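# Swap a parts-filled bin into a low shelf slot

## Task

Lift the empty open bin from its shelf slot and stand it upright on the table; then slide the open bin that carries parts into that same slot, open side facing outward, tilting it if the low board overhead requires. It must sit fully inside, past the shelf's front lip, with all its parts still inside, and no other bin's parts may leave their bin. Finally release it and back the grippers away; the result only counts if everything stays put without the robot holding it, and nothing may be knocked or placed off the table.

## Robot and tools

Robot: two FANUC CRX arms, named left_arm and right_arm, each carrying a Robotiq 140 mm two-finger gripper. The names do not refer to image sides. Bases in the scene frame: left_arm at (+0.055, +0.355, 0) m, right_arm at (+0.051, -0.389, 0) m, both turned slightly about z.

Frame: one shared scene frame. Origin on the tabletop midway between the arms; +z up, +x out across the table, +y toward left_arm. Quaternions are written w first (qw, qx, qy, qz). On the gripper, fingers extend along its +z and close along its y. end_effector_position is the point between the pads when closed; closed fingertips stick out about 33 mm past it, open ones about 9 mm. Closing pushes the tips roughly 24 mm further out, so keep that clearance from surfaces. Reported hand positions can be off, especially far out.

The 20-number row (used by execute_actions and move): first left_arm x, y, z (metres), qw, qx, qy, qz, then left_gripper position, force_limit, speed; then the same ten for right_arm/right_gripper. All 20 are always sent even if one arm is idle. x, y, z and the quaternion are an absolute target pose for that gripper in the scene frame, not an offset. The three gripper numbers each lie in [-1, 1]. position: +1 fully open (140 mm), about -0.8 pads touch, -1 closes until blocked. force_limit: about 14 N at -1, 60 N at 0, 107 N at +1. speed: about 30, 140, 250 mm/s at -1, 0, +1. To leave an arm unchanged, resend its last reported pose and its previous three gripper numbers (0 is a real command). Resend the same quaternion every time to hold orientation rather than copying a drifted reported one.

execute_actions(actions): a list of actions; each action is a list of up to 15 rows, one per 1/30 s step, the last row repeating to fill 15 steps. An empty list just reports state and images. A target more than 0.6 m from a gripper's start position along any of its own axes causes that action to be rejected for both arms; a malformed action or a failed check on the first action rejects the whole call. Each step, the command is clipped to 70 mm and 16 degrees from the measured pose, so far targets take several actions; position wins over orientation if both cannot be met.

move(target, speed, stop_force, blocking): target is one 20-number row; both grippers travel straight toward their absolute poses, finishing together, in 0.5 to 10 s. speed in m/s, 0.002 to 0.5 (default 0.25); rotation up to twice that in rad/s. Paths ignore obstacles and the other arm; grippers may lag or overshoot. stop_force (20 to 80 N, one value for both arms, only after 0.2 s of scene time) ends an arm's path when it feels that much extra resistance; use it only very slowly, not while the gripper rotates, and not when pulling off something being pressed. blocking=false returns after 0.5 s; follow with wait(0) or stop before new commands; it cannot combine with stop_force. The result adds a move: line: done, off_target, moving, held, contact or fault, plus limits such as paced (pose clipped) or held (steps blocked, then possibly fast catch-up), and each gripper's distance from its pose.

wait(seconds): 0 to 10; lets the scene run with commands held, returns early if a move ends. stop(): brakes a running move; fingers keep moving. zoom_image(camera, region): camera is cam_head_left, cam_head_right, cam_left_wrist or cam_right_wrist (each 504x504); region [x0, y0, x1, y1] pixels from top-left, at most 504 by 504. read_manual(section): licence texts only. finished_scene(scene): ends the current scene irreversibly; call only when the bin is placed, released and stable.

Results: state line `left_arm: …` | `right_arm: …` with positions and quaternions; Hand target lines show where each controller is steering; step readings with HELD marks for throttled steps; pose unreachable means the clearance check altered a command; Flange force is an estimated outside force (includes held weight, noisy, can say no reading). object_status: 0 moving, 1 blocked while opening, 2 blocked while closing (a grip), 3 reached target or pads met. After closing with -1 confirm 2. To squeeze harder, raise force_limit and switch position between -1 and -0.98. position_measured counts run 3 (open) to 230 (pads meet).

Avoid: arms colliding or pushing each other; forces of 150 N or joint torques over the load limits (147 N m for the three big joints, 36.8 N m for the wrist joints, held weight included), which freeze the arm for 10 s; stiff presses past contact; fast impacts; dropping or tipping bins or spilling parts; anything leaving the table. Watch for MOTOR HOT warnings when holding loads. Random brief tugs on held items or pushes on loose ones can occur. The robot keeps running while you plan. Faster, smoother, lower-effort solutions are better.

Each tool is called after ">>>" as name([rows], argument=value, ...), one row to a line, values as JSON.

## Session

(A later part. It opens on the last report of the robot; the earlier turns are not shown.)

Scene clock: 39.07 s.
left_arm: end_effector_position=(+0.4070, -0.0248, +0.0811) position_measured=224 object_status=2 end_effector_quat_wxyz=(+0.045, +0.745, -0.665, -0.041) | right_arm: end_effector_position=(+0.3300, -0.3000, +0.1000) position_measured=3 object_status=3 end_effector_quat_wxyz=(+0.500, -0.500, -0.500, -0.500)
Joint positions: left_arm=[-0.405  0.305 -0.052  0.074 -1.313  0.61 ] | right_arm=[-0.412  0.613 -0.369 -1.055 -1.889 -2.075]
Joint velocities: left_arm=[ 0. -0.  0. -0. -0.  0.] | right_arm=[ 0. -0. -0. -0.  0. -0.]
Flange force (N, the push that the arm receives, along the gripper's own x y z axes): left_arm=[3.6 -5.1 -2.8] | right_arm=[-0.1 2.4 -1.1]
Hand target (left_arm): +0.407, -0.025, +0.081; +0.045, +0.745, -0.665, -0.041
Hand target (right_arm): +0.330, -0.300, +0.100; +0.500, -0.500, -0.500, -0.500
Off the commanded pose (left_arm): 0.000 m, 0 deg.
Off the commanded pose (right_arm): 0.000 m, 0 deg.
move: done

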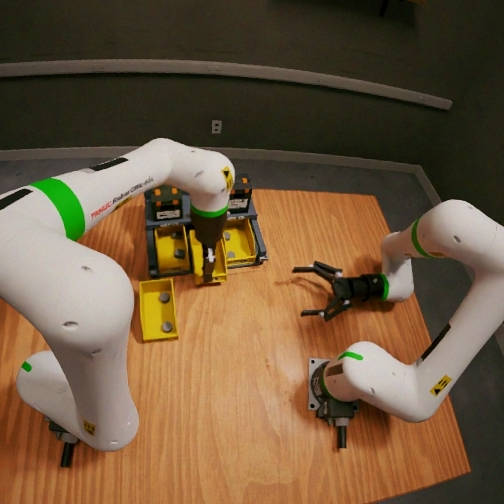

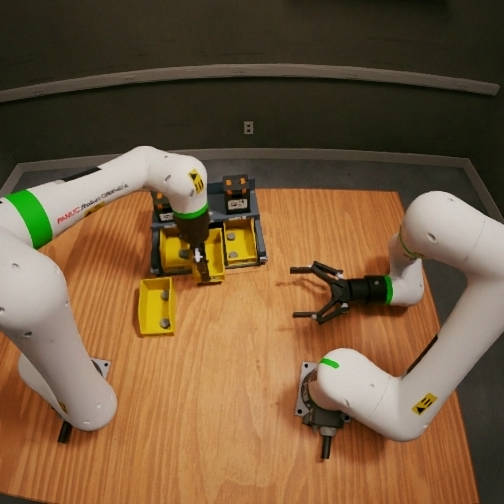

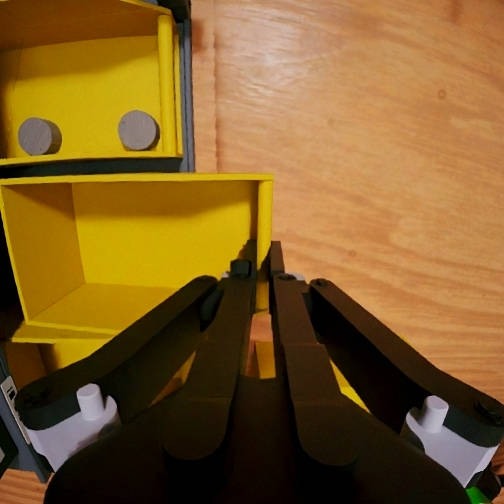

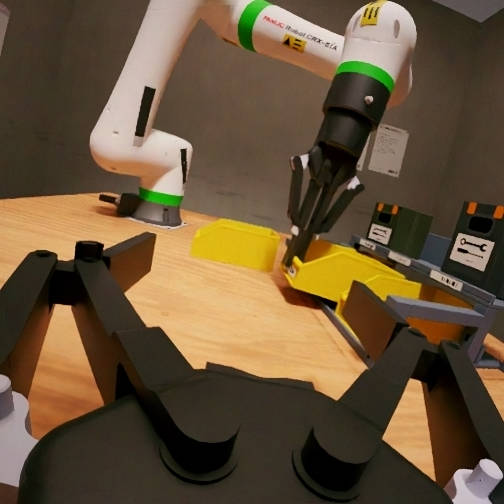

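Grip depth matches the table grip.

>>> move(target=[0.24,-0.044,0.09,0,0.746,-0.666,0,-1,1,0,0.4,-0.42,0.1,0.5,-0.5,-0.5,-0.5,1,0,0], speed=0.12)

>>> move(target=[0.22,-0.18,0.051,0,0.746,-0.666,0,-1,1,0,0.4,-0.42,0.1,0.5,-0.5,-0.5,-0.5,1,0,0], speed=0.08)

>>> move(target=[0.22,-0.18,0.051,0,0.746,-0.666,0,-0.5,1,0,0.4,-0.42,0.1,0.5,-0.5,-0.5,-0.5,1,0,0])

>>> move(target=[0.22,-0.18,0.11,0,0.746,-0.666,0,-0.5,1,0,0.4,-0.42,0.1,0.5,-0.5,-0.5,-0.5,1,0,0])

>>> move(target=[0.22,0.128,0.11,0,0.743,-0.669,0,-0.5,1,0,0.4,-0.42,0.1,0.5,-0.5,-0.5,-0.5,1,0,0])

>>> move(target=[0.22,0.128,0.05,0,0.743,-0.669,0,-0.5,1,0,0.4,-0.42,0.1,0.5,-0.5,-0.5,-0.5,1,0,0], speed=0.08)

>>> move(target=[0.22,0.128,0.05,0,0.743,-0.669,0,-1,1,0,0.4,-0.42,0.1,0.5,-0.5,-0.5,-0.5,1,0,0])

>>> move(target=[0.25,-0.044,0.09,0,0.746,-0.666,0,-1,1,0,0.4,-0.42,0.1,0.5,-0.5,-0.5,-0.5,1,0,0], speed=0.1)

>>> move(target=[0.407,-0.026,0.082,0.0455,0.745,-0.665,-0.0406,-1,1,0,0.4,-0.42,0.1,0.5,-0.5,-0.5,-0.5,1,0,0], speed=0.04, stop_force=20)

Scene clock: 45.37 s.
left_arm: end_effector_position=(+0.2399, -0.0434, +0.0900) position_measured=224 object_status=2 end_effector_quat_wxyz=(-0.000, +0.746, -0.666, -0.000) | right_arm: end_effector_position=(+0.3999, -0.4201, +0.1004) position_measured=3 object_status=3 end_effector_quat_wxyz=(+0.500, -0.500, -0.500, -0.500)
Joint positions: left_arm=[-0.722  0.04  -0.312 -0.    -1.219  0.95 ] | right_arm=[-0.524  0.77   0.001 -1.032 -2.059 -2.236]
Joint velocities: left_arm=[-0.001 -0.     0.001  0.001 -0.     0.001] | right_arm=[-0.001  0.     0.001 -0.     0.     0.   ]
Flange force (N, the push that the arm receives, along the gripper's own x y z axes): left_arm=[5.1 -3.6 -2.3] | right_arm=[-0.9 3.9 -3.7]
Hand target (left_arm): +0.240, -0.043, +0.090; -0.000, +0.746, -0.666, -0.000
Hand target (right_arm): +0.400, -0.420, +0.100; +0.500, -0.500, -0.500, -0.500
Off the commanded pose (left_arm): 0.001 m, 0 deg.
Off the commanded pose (right_arm): 0.000 m, 0 deg.
move: done

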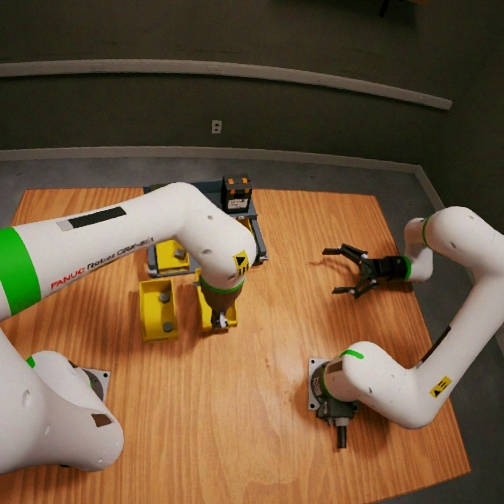

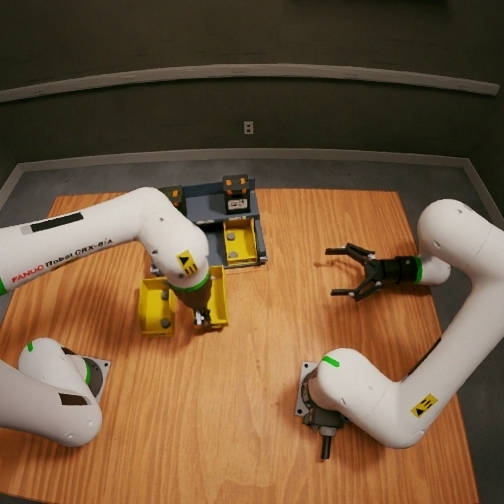

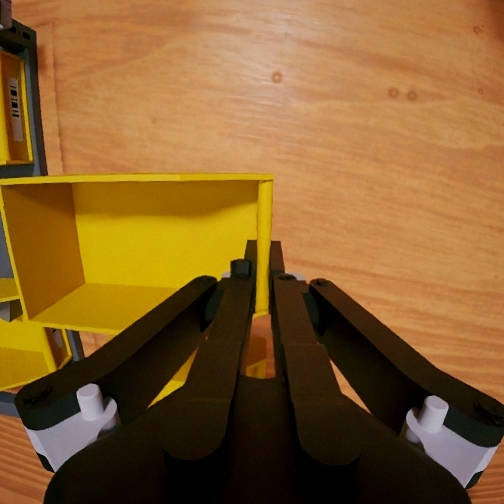

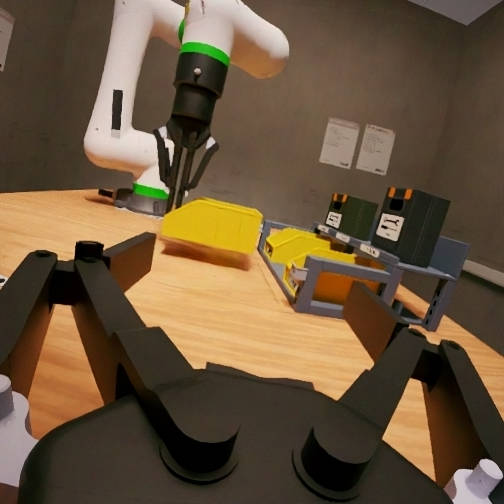

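Scene clock: 47.47 s.
left_arm: end_effector_position=(+0.2198, -0.1797, +0.0509) position_measured=224 object_status=2 end_effector_quat_wxyz=(-0.000, +0.746, -0.666, -0.000) | right_arm: end_effector_position=(+0.4000, -0.4200, +0.1000) position_measured=3 object_status=3 end_effector_quat_wxyz=(+0.500, -0.500, -0.500, -0.500)
Joint positions: left_arm=[-0.923  0.364 -0.02  -0.    -1.188  1.151] | right_arm=[-0.524  0.77   0.001 -1.032 -2.058 -2.235]
Joint velocities: left_arm=[-0.001 -0.     0.002 -0.     0.     0.   ] | right_arm=[ 0.    -0.     0.    -0.    -0.    -0.001]
Flange force (N, the push that the arm receives, along the gripper's own x y z axes): left_arm=[6.9 -3.7 -2.4] | right_arm=[-0.3 4.4 -4.1]
Hand target (left_arm): +0.220, -0.180, +0.051; -0.000, +0.746, -0.666, -0.000
Hand target (right_arm): +0.400, -0.420, +0.100; +0.500, -0.500, -0.500, -0.500
Off the commanded pose (left_arm): 0.000 m, 0 deg.
Off the commanded pose (right_arm): 0.000 m, 0 deg.
move: done

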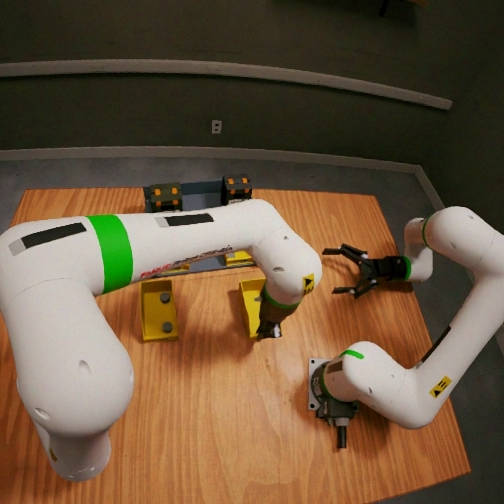

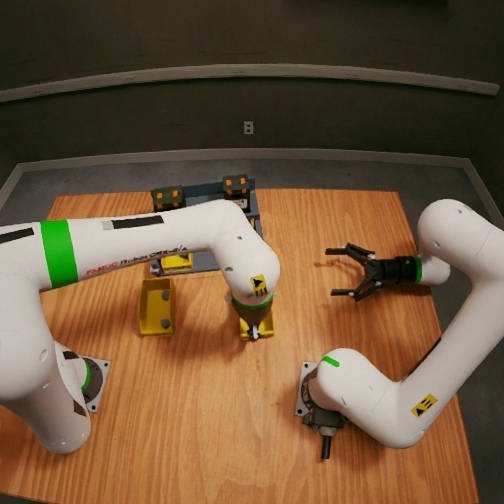

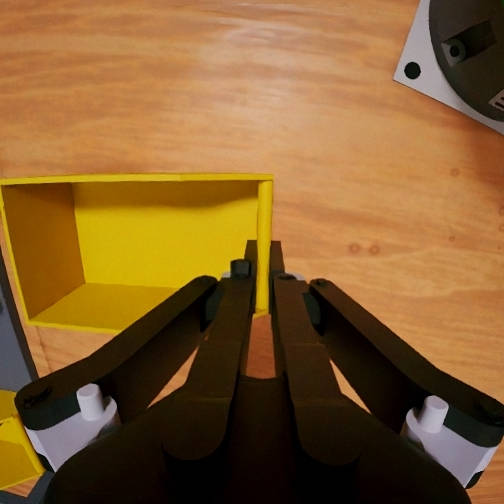

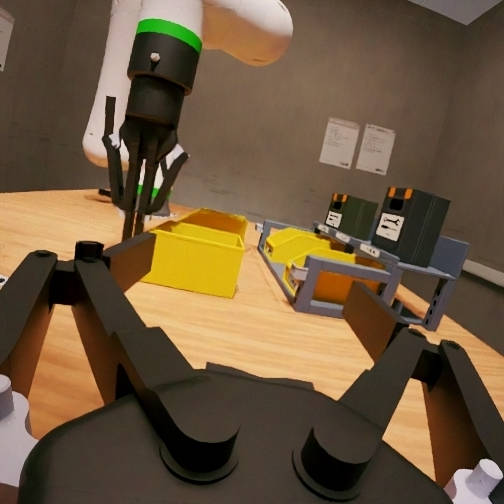

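Scene clock: 48.17 s.
left_arm: end_effector_position=(+0.2200, -0.1800, +0.0510) position_measured=192 object_status=3 end_effector_quat_wxyz=(-0.000, +0.746, -0.666, -0.000) | right_arm: end_effector_position=(+0.4000, -0.4200, +0.1000) position_measured=3 object_status=3 end_effector_quat_wxyz=(+0.500, -0.500, -0.500, -0.500)
Joint positions: left_arm=[-0.923  0.364 -0.019  0.    -1.188  1.151] | right_arm=[-0.524  0.77   0.001 -1.032 -2.058 -2.235]
Joint velocities: left_arm=[ 0.     0.001 -0.001  0.001  0.     0.   ] | right_arm=[ 0.001  0.     0.001 -0.    -0.    -0.   ]
Flange force (N, the push that the arm receives, along the gripper's own x y z axes): left_arm=[6.4 -3.5 -3.2] | right_arm=[-0.9 1.9 -4.5]
Hand target (left_arm): +0.220, -0.180, +0.051; +0.000, +0.746, -0.666, -0.000
Hand target (right_arm): +0.400, -0.420, +0.100; +0.500, -0.500, -0.500, -0.500
Off the commanded pose (left_arm): 0.000 m, 0 deg.
Off the commanded pose (right_arm): 0.000 m, 0 deg.
move: done

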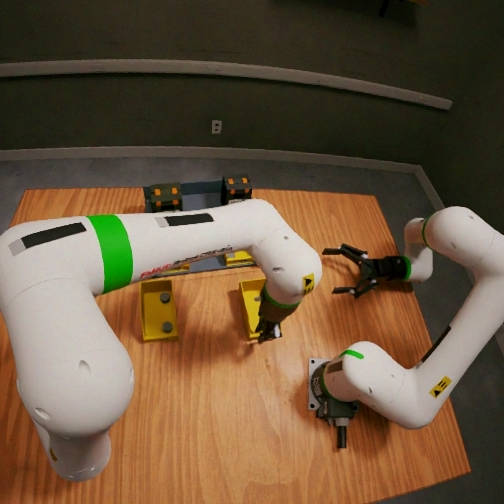

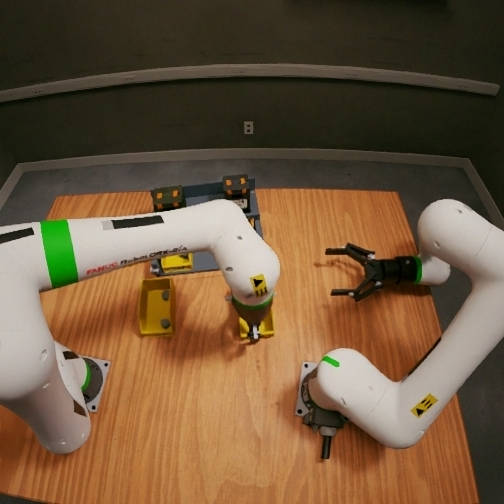

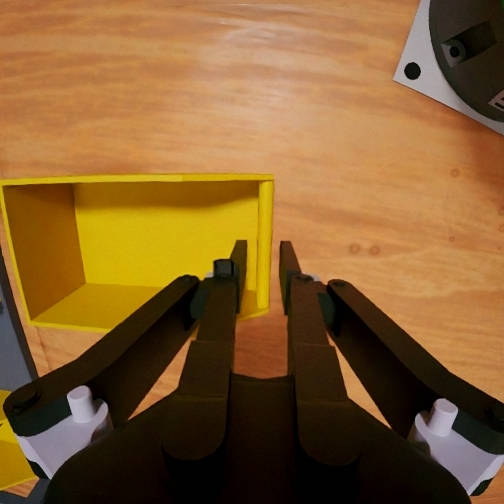

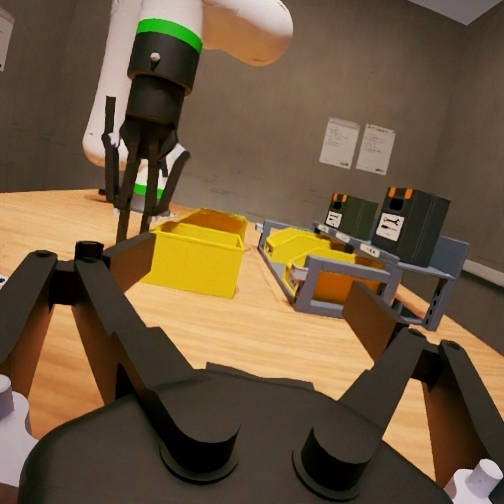

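Scene clock: 48.93 s.
left_arm: end_effector_position=(+0.2201, -0.1801, +0.1100) position_measured=192 object_status=3 end_effector_quat_wxyz=(+0.000, +0.746, -0.666, -0.000) | right_arm: end_effector_position=(+0.4000, -0.4200, +0.1000) position_measured=3 object_status=3 end_effector_quat_wxyz=(+0.500, -0.500, -0.500, -0.500)
Joint positions: left_arm=[-0.923  0.319  0.066  0.    -1.317  1.15 ] | right_arm=[-0.524  0.77   0.001 -1.032 -2.058 -2.235]
Joint velocities: left_arm=[-0.001  0.001  0.002 -0.    -0.     0.   ] | right_arm=[-0.    -0.    -0.002 -0.     0.001 -0.002]
Flange force (N, the push that the arm receives, along the gripper's own x y z axes): left_arm=[8.1 -2.5 -4.0] | right_arm=[-1.8 3.1 -4.9]
Hand target (left_arm): +0.220, -0.180, +0.110; +0.000, +0.746, -0.666, -0.000
Hand target (right_arm): +0.400, -0.420, +0.100; +0.500, -0.500, -0.500, -0.500
Off the commanded pose (left_arm): 0.000 m, 0 deg.
Off the commanded pose (right_arm): 0.000 m, 0 deg.
move: done

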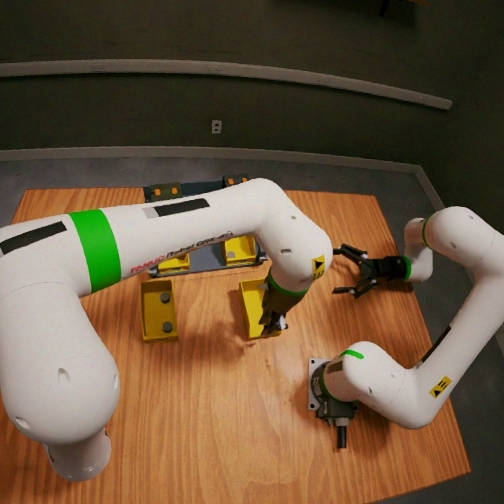

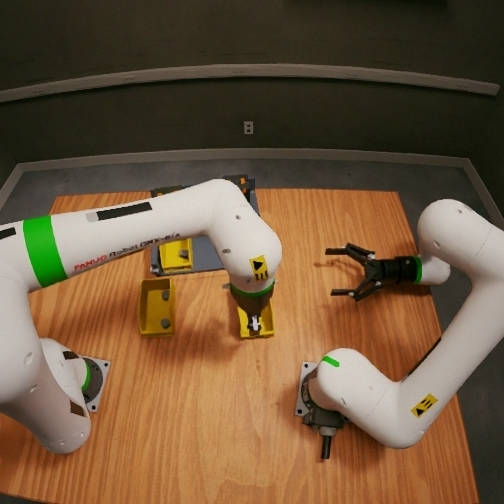

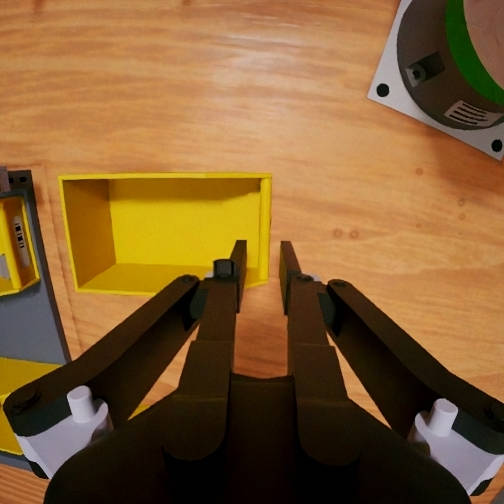

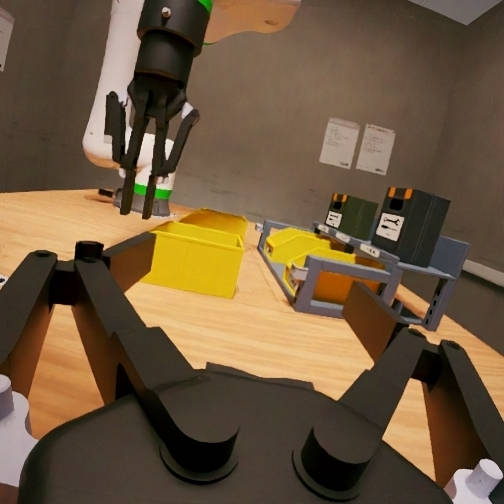

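Scene clock: 50.67 s.
left_arm: end_effector_position=(+0.2206, +0.1275, +0.1104) position_measured=192 object_status=3 end_effector_quat_wxyz=(+0.001, +0.743, -0.669, +0.001) | right_arm: end_effector_position=(+0.4000, -0.4200, +0.1000) position_measured=3 object_status=3 end_effector_quat_wxyz=(+0.500, -0.500, -0.500, -0.500)
Joint positions: left_arm=[-0.345 -0.43  -0.643  0.001 -1.357  0.564] | right_arm=[-0.524  0.77   0.001 -1.032 -2.058 -2.235]
Joint velocities: left_arm=[ 0.002 -0.001  0.     0.     0.001 -0.002] | right_arm=[-0.    -0.    -0.001 -0.     0.    -0.   ]
Flange force (N, the push that the arm receives, along the gripper's own x y z axes): left_arm=[4.8 -4.6 -5.4] | right_arm=[0.4 3.3 -3.5]
Hand target (left_arm): +0.221, +0.128, +0.110; +0.001, +0.743, -0.669, +0.001
Hand target (right_arm): +0.400, -0.420, +0.100; +0.500, -0.500, -0.500, -0.500
Off the commanded pose (left_arm): 0.001 m, 0 deg.
Off the commanded pose (right_arm): 0.000 m, 0 deg.
move: done

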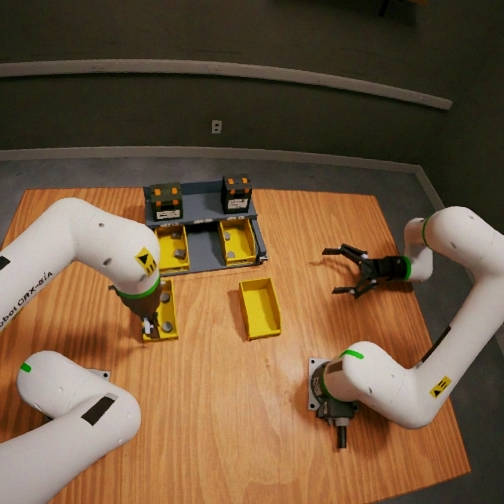

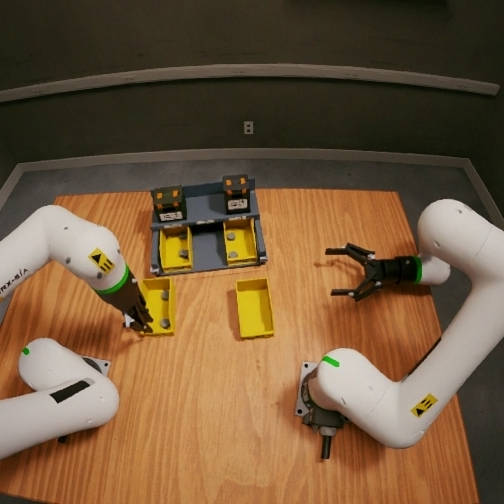

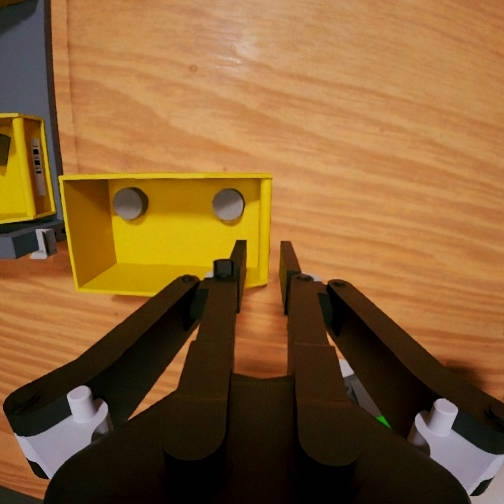

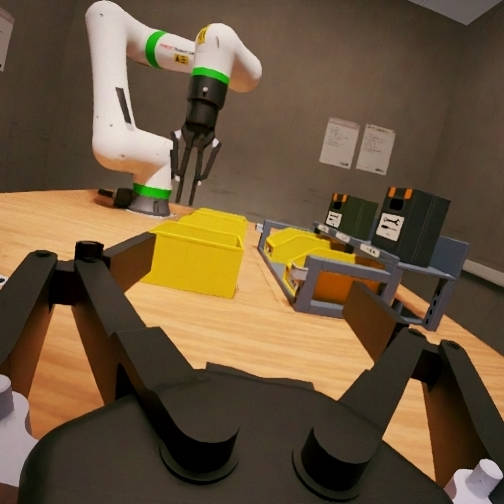

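Scene clock: 51.73 s.
left_arm: end_effector_position=(+0.2199, +0.1281, +0.0500) position_measured=192 object_status=3 end_effector_quat_wxyz=(-0.000, +0.743, -0.669, -0.000) | right_arm: end_effector_position=(+0.4000, -0.4200, +0.1000) position_measured=3 object_status=3 end_effector_quat_wxyz=(+0.500, -0.500, -0.500, -0.500)
Joint positions: left_arm=[-0.347 -0.376 -0.756 -0.    -1.19   0.566] | right_arm=[-0.524  0.77   0.001 -1.032 -2.058 -2.235]
Joint velocities: left_arm=[ 0.001  0.001 -0.001 -0.     0.001 -0.   ] | right_arm=[-0.    -0.    -0.001  0.     0.     0.   ]
Flange force (N, the push that the arm receives, along the gripper's own x y z axes): left_arm=[1.0 -6.4 -4.2] | right_arm=[0.6 4.0 -4.1]
Hand target (left_arm): +0.220, +0.128, +0.050; -0.000, +0.743, -0.669, -0.000
Hand target (right_arm): +0.400, -0.420, +0.100; +0.500, -0.500, -0.500, -0.500
Off the commanded pose (left_arm): 0.000 m, 0 deg.
Off the commanded pose (right_arm): 0.000 m, 0 deg.
move: done

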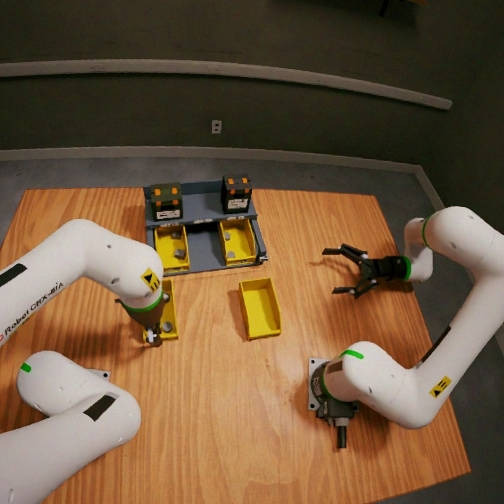

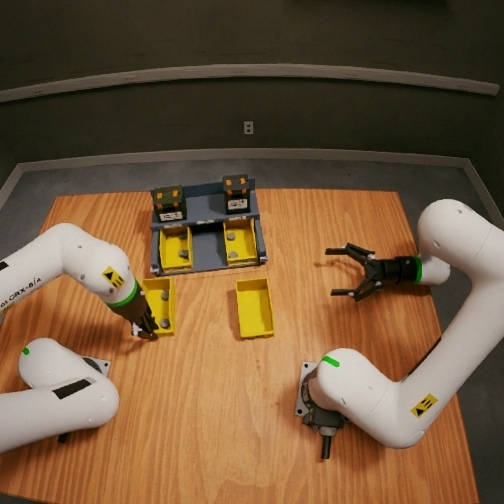

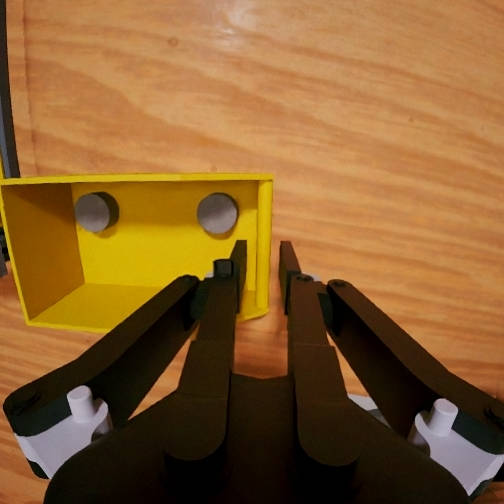

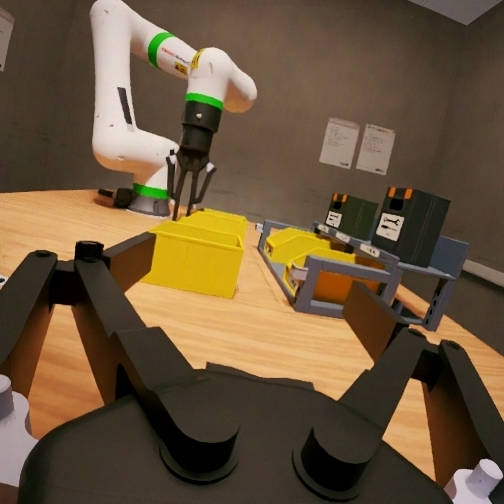

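Scene clock: 52.43 s.
left_arm: end_effector_position=(+0.2200, +0.1280, +0.0500) position_measured=224 object_status=2 end_effector_quat_wxyz=(+0.000, +0.743, -0.669, -0.000) | right_arm: end_effector_position=(+0.4000, -0.4200, +0.1000) position_measured=3 object_status=3 end_effector_quat_wxyz=(+0.500, -0.500, -0.500, -0.500)
Joint positions: left_arm=[-0.347 -0.375 -0.756 -0.    -1.19   0.566] | right_arm=[-0.524  0.77   0.001 -1.032 -2.058 -2.235]
Joint velocities: left_arm=[ 0.  0.  0.  0.  0. -0.] | right_arm=[-0.     0.     0.     0.    -0.    -0.003]
Flange force (N, the push that the arm receives, along the gripper's own x y z axes): left_arm=[-16.8 1.5 -44.7] | right_arm=[-0.8 2.6 -3.6]
Hand target (left_arm): +0.220, +0.128, +0.050; -0.000, +0.743, -0.669, -0.000
Hand target (right_arm): +0.400, -0.420, +0.100; +0.500, -0.500, -0.500, -0.500
Off the commanded pose (left_arm): 0.000 m, 0 deg.
Off the commanded pose (right_arm): 0.000 m, 0 deg.
move: done

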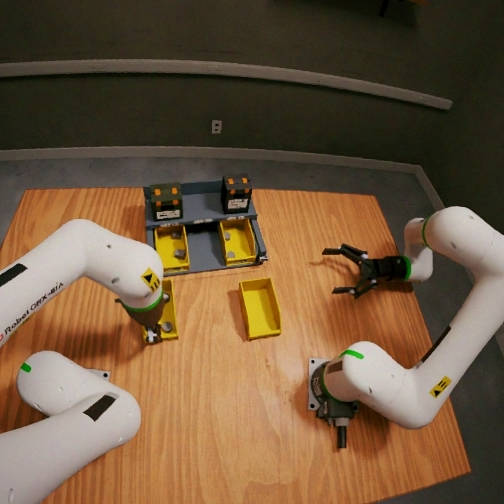

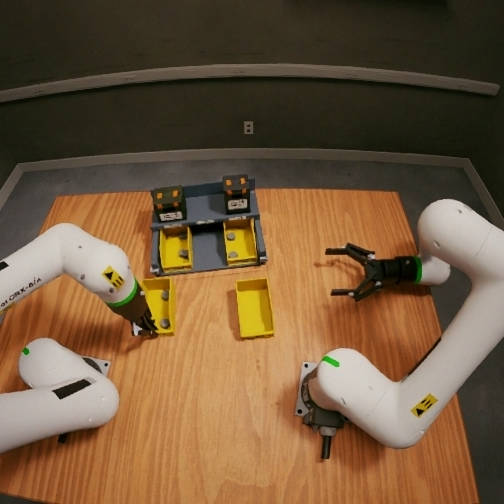

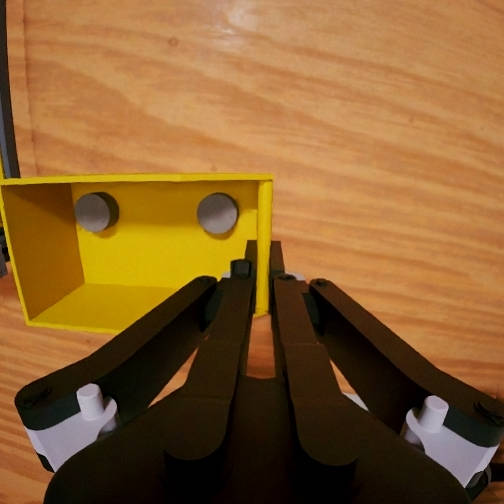

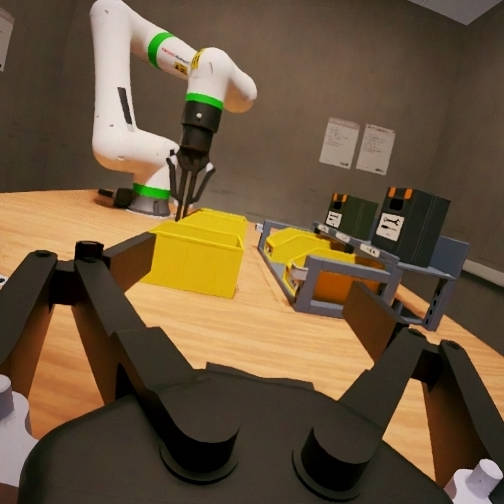

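Scene clock: 54.53 s.
left_arm: end_effector_position=(+0.2497, -0.0438, +0.0898) position_measured=224 object_status=2 end_effector_quat_wxyz=(-0.000, +0.746, -0.666, -0.000) | right_arm: end_effector_position=(+0.4000, -0.4200, +0.1000) position_measured=3 object_status=3 end_effector_quat_wxyz=(+0.500, -0.500, -0.500, -0.500)
Joint positions: left_arm=[-0.705  0.052 -0.3   -0.001 -1.22   0.933] | right_arm=[-0.524  0.77   0.001 -1.032 -2.058 -2.235]
Joint velocities: left_arm=[-0.     0.     0.002  0.    -0.001  0.   ] | right_arm=[ 0.    -0.     0.001 -0.     0.    -0.001]
Flange force (N, the push that the arm receives, along the gripper's own x y z axes): left_arm=[5.5 -2.7 -0.2] | right_arm=[0.5 3.4 -2.9]
Hand target (left_arm): +0.250, -0.044, +0.090; -0.000, +0.746, -0.666, -0.000
Hand target (right_arm): +0.400, -0.420, +0.100; +0.500, -0.500, -0.500, -0.500
Off the commanded pose (left_arm): 0.000 m, 0 deg.
Off the commanded pose (right_arm): 0.000 m, 0 deg.
move: done

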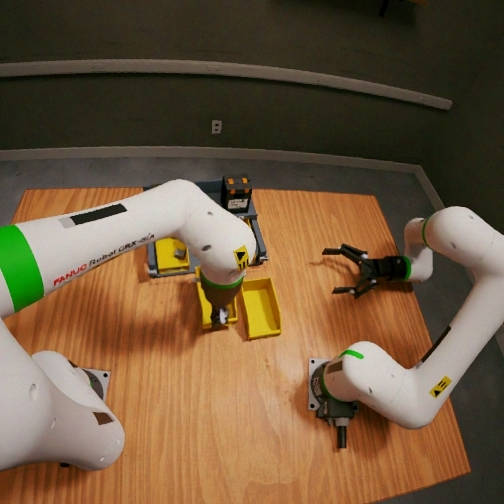

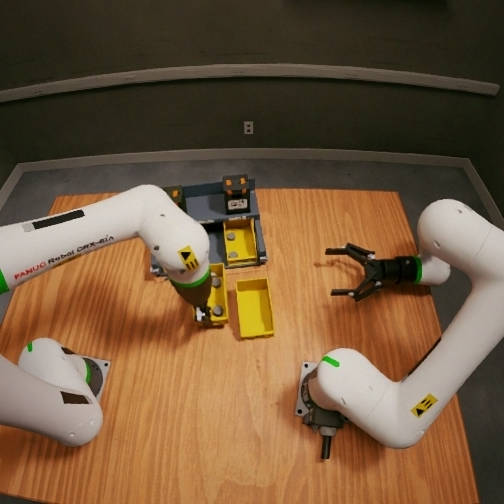

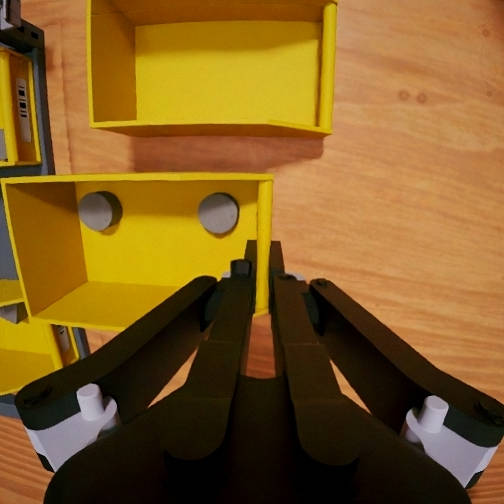

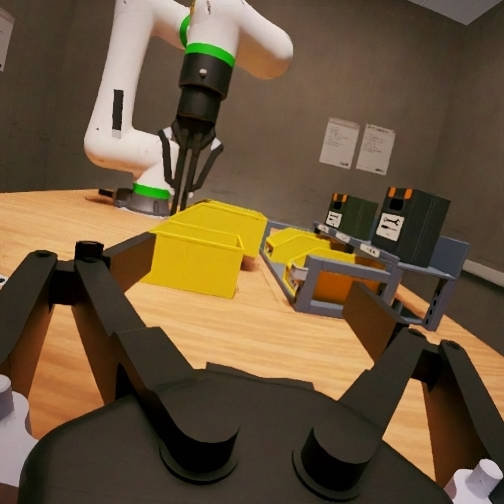

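Scene clock: 58.77 s.
left_arm: end_effector_position=(+0.4071, -0.0265, +0.0820) position_measured=224 object_status=2 end_effector_quat_wxyz=(+0.046, +0.745, -0.665, -0.040) | right_arm: end_effector_position=(+0.4000, -0.4200, +0.1000) position_measured=3 object_status=3 end_effector_quat_wxyz=(+0.500, -0.500, -0.500, -0.500)
Joint positions: left_arm=[-0.407  0.306 -0.048  0.075 -1.315  0.612] | right_arm=[-0.524  0.77   0.001 -1.032 -2.058 -2.235]
Joint velocities: left_arm=[-0.    -0.001 -0.    -0.    -0.001 -0.   ] | right_arm=[-0.    -0.     0.     0.    -0.001 -0.   ]
Flange force (N, the push that the arm receives, along the gripper's own x y z axes): left_arm=[4.0 -6.3 -1.4] | right_arm=[0.1 2.2 -3.8]
Hand target (left_arm): +0.407, -0.027, +0.082; +0.046, +0.745, -0.665, -0.040
Hand target (right_arm): +0.400, -0.420, +0.100; +0.500, -0.500, -0.500, -0.500
Off the commanded pose (left_arm): 0.001 m, 0 deg.
Off the commanded pose (right_arm): 0.000 m, 0 deg.
move: done

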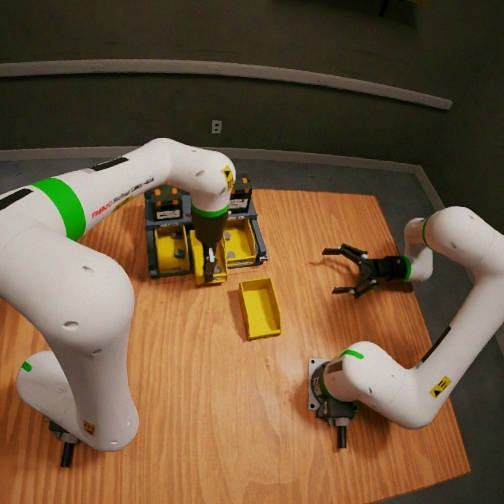

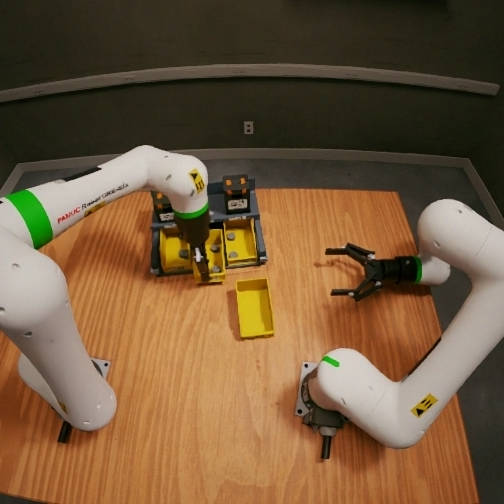

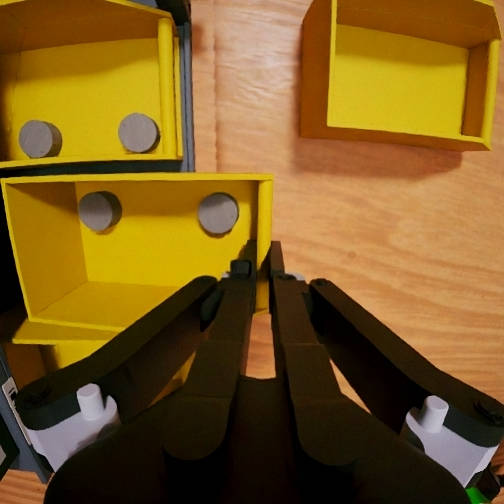

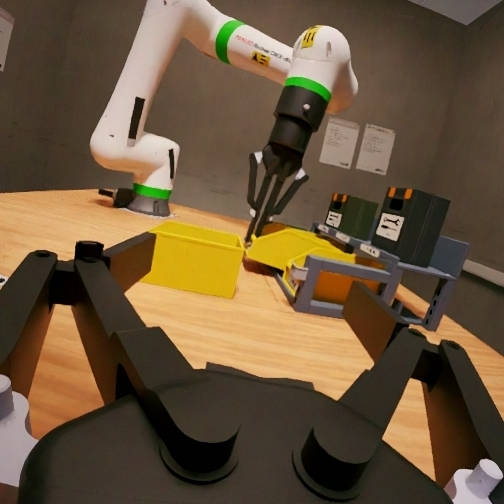

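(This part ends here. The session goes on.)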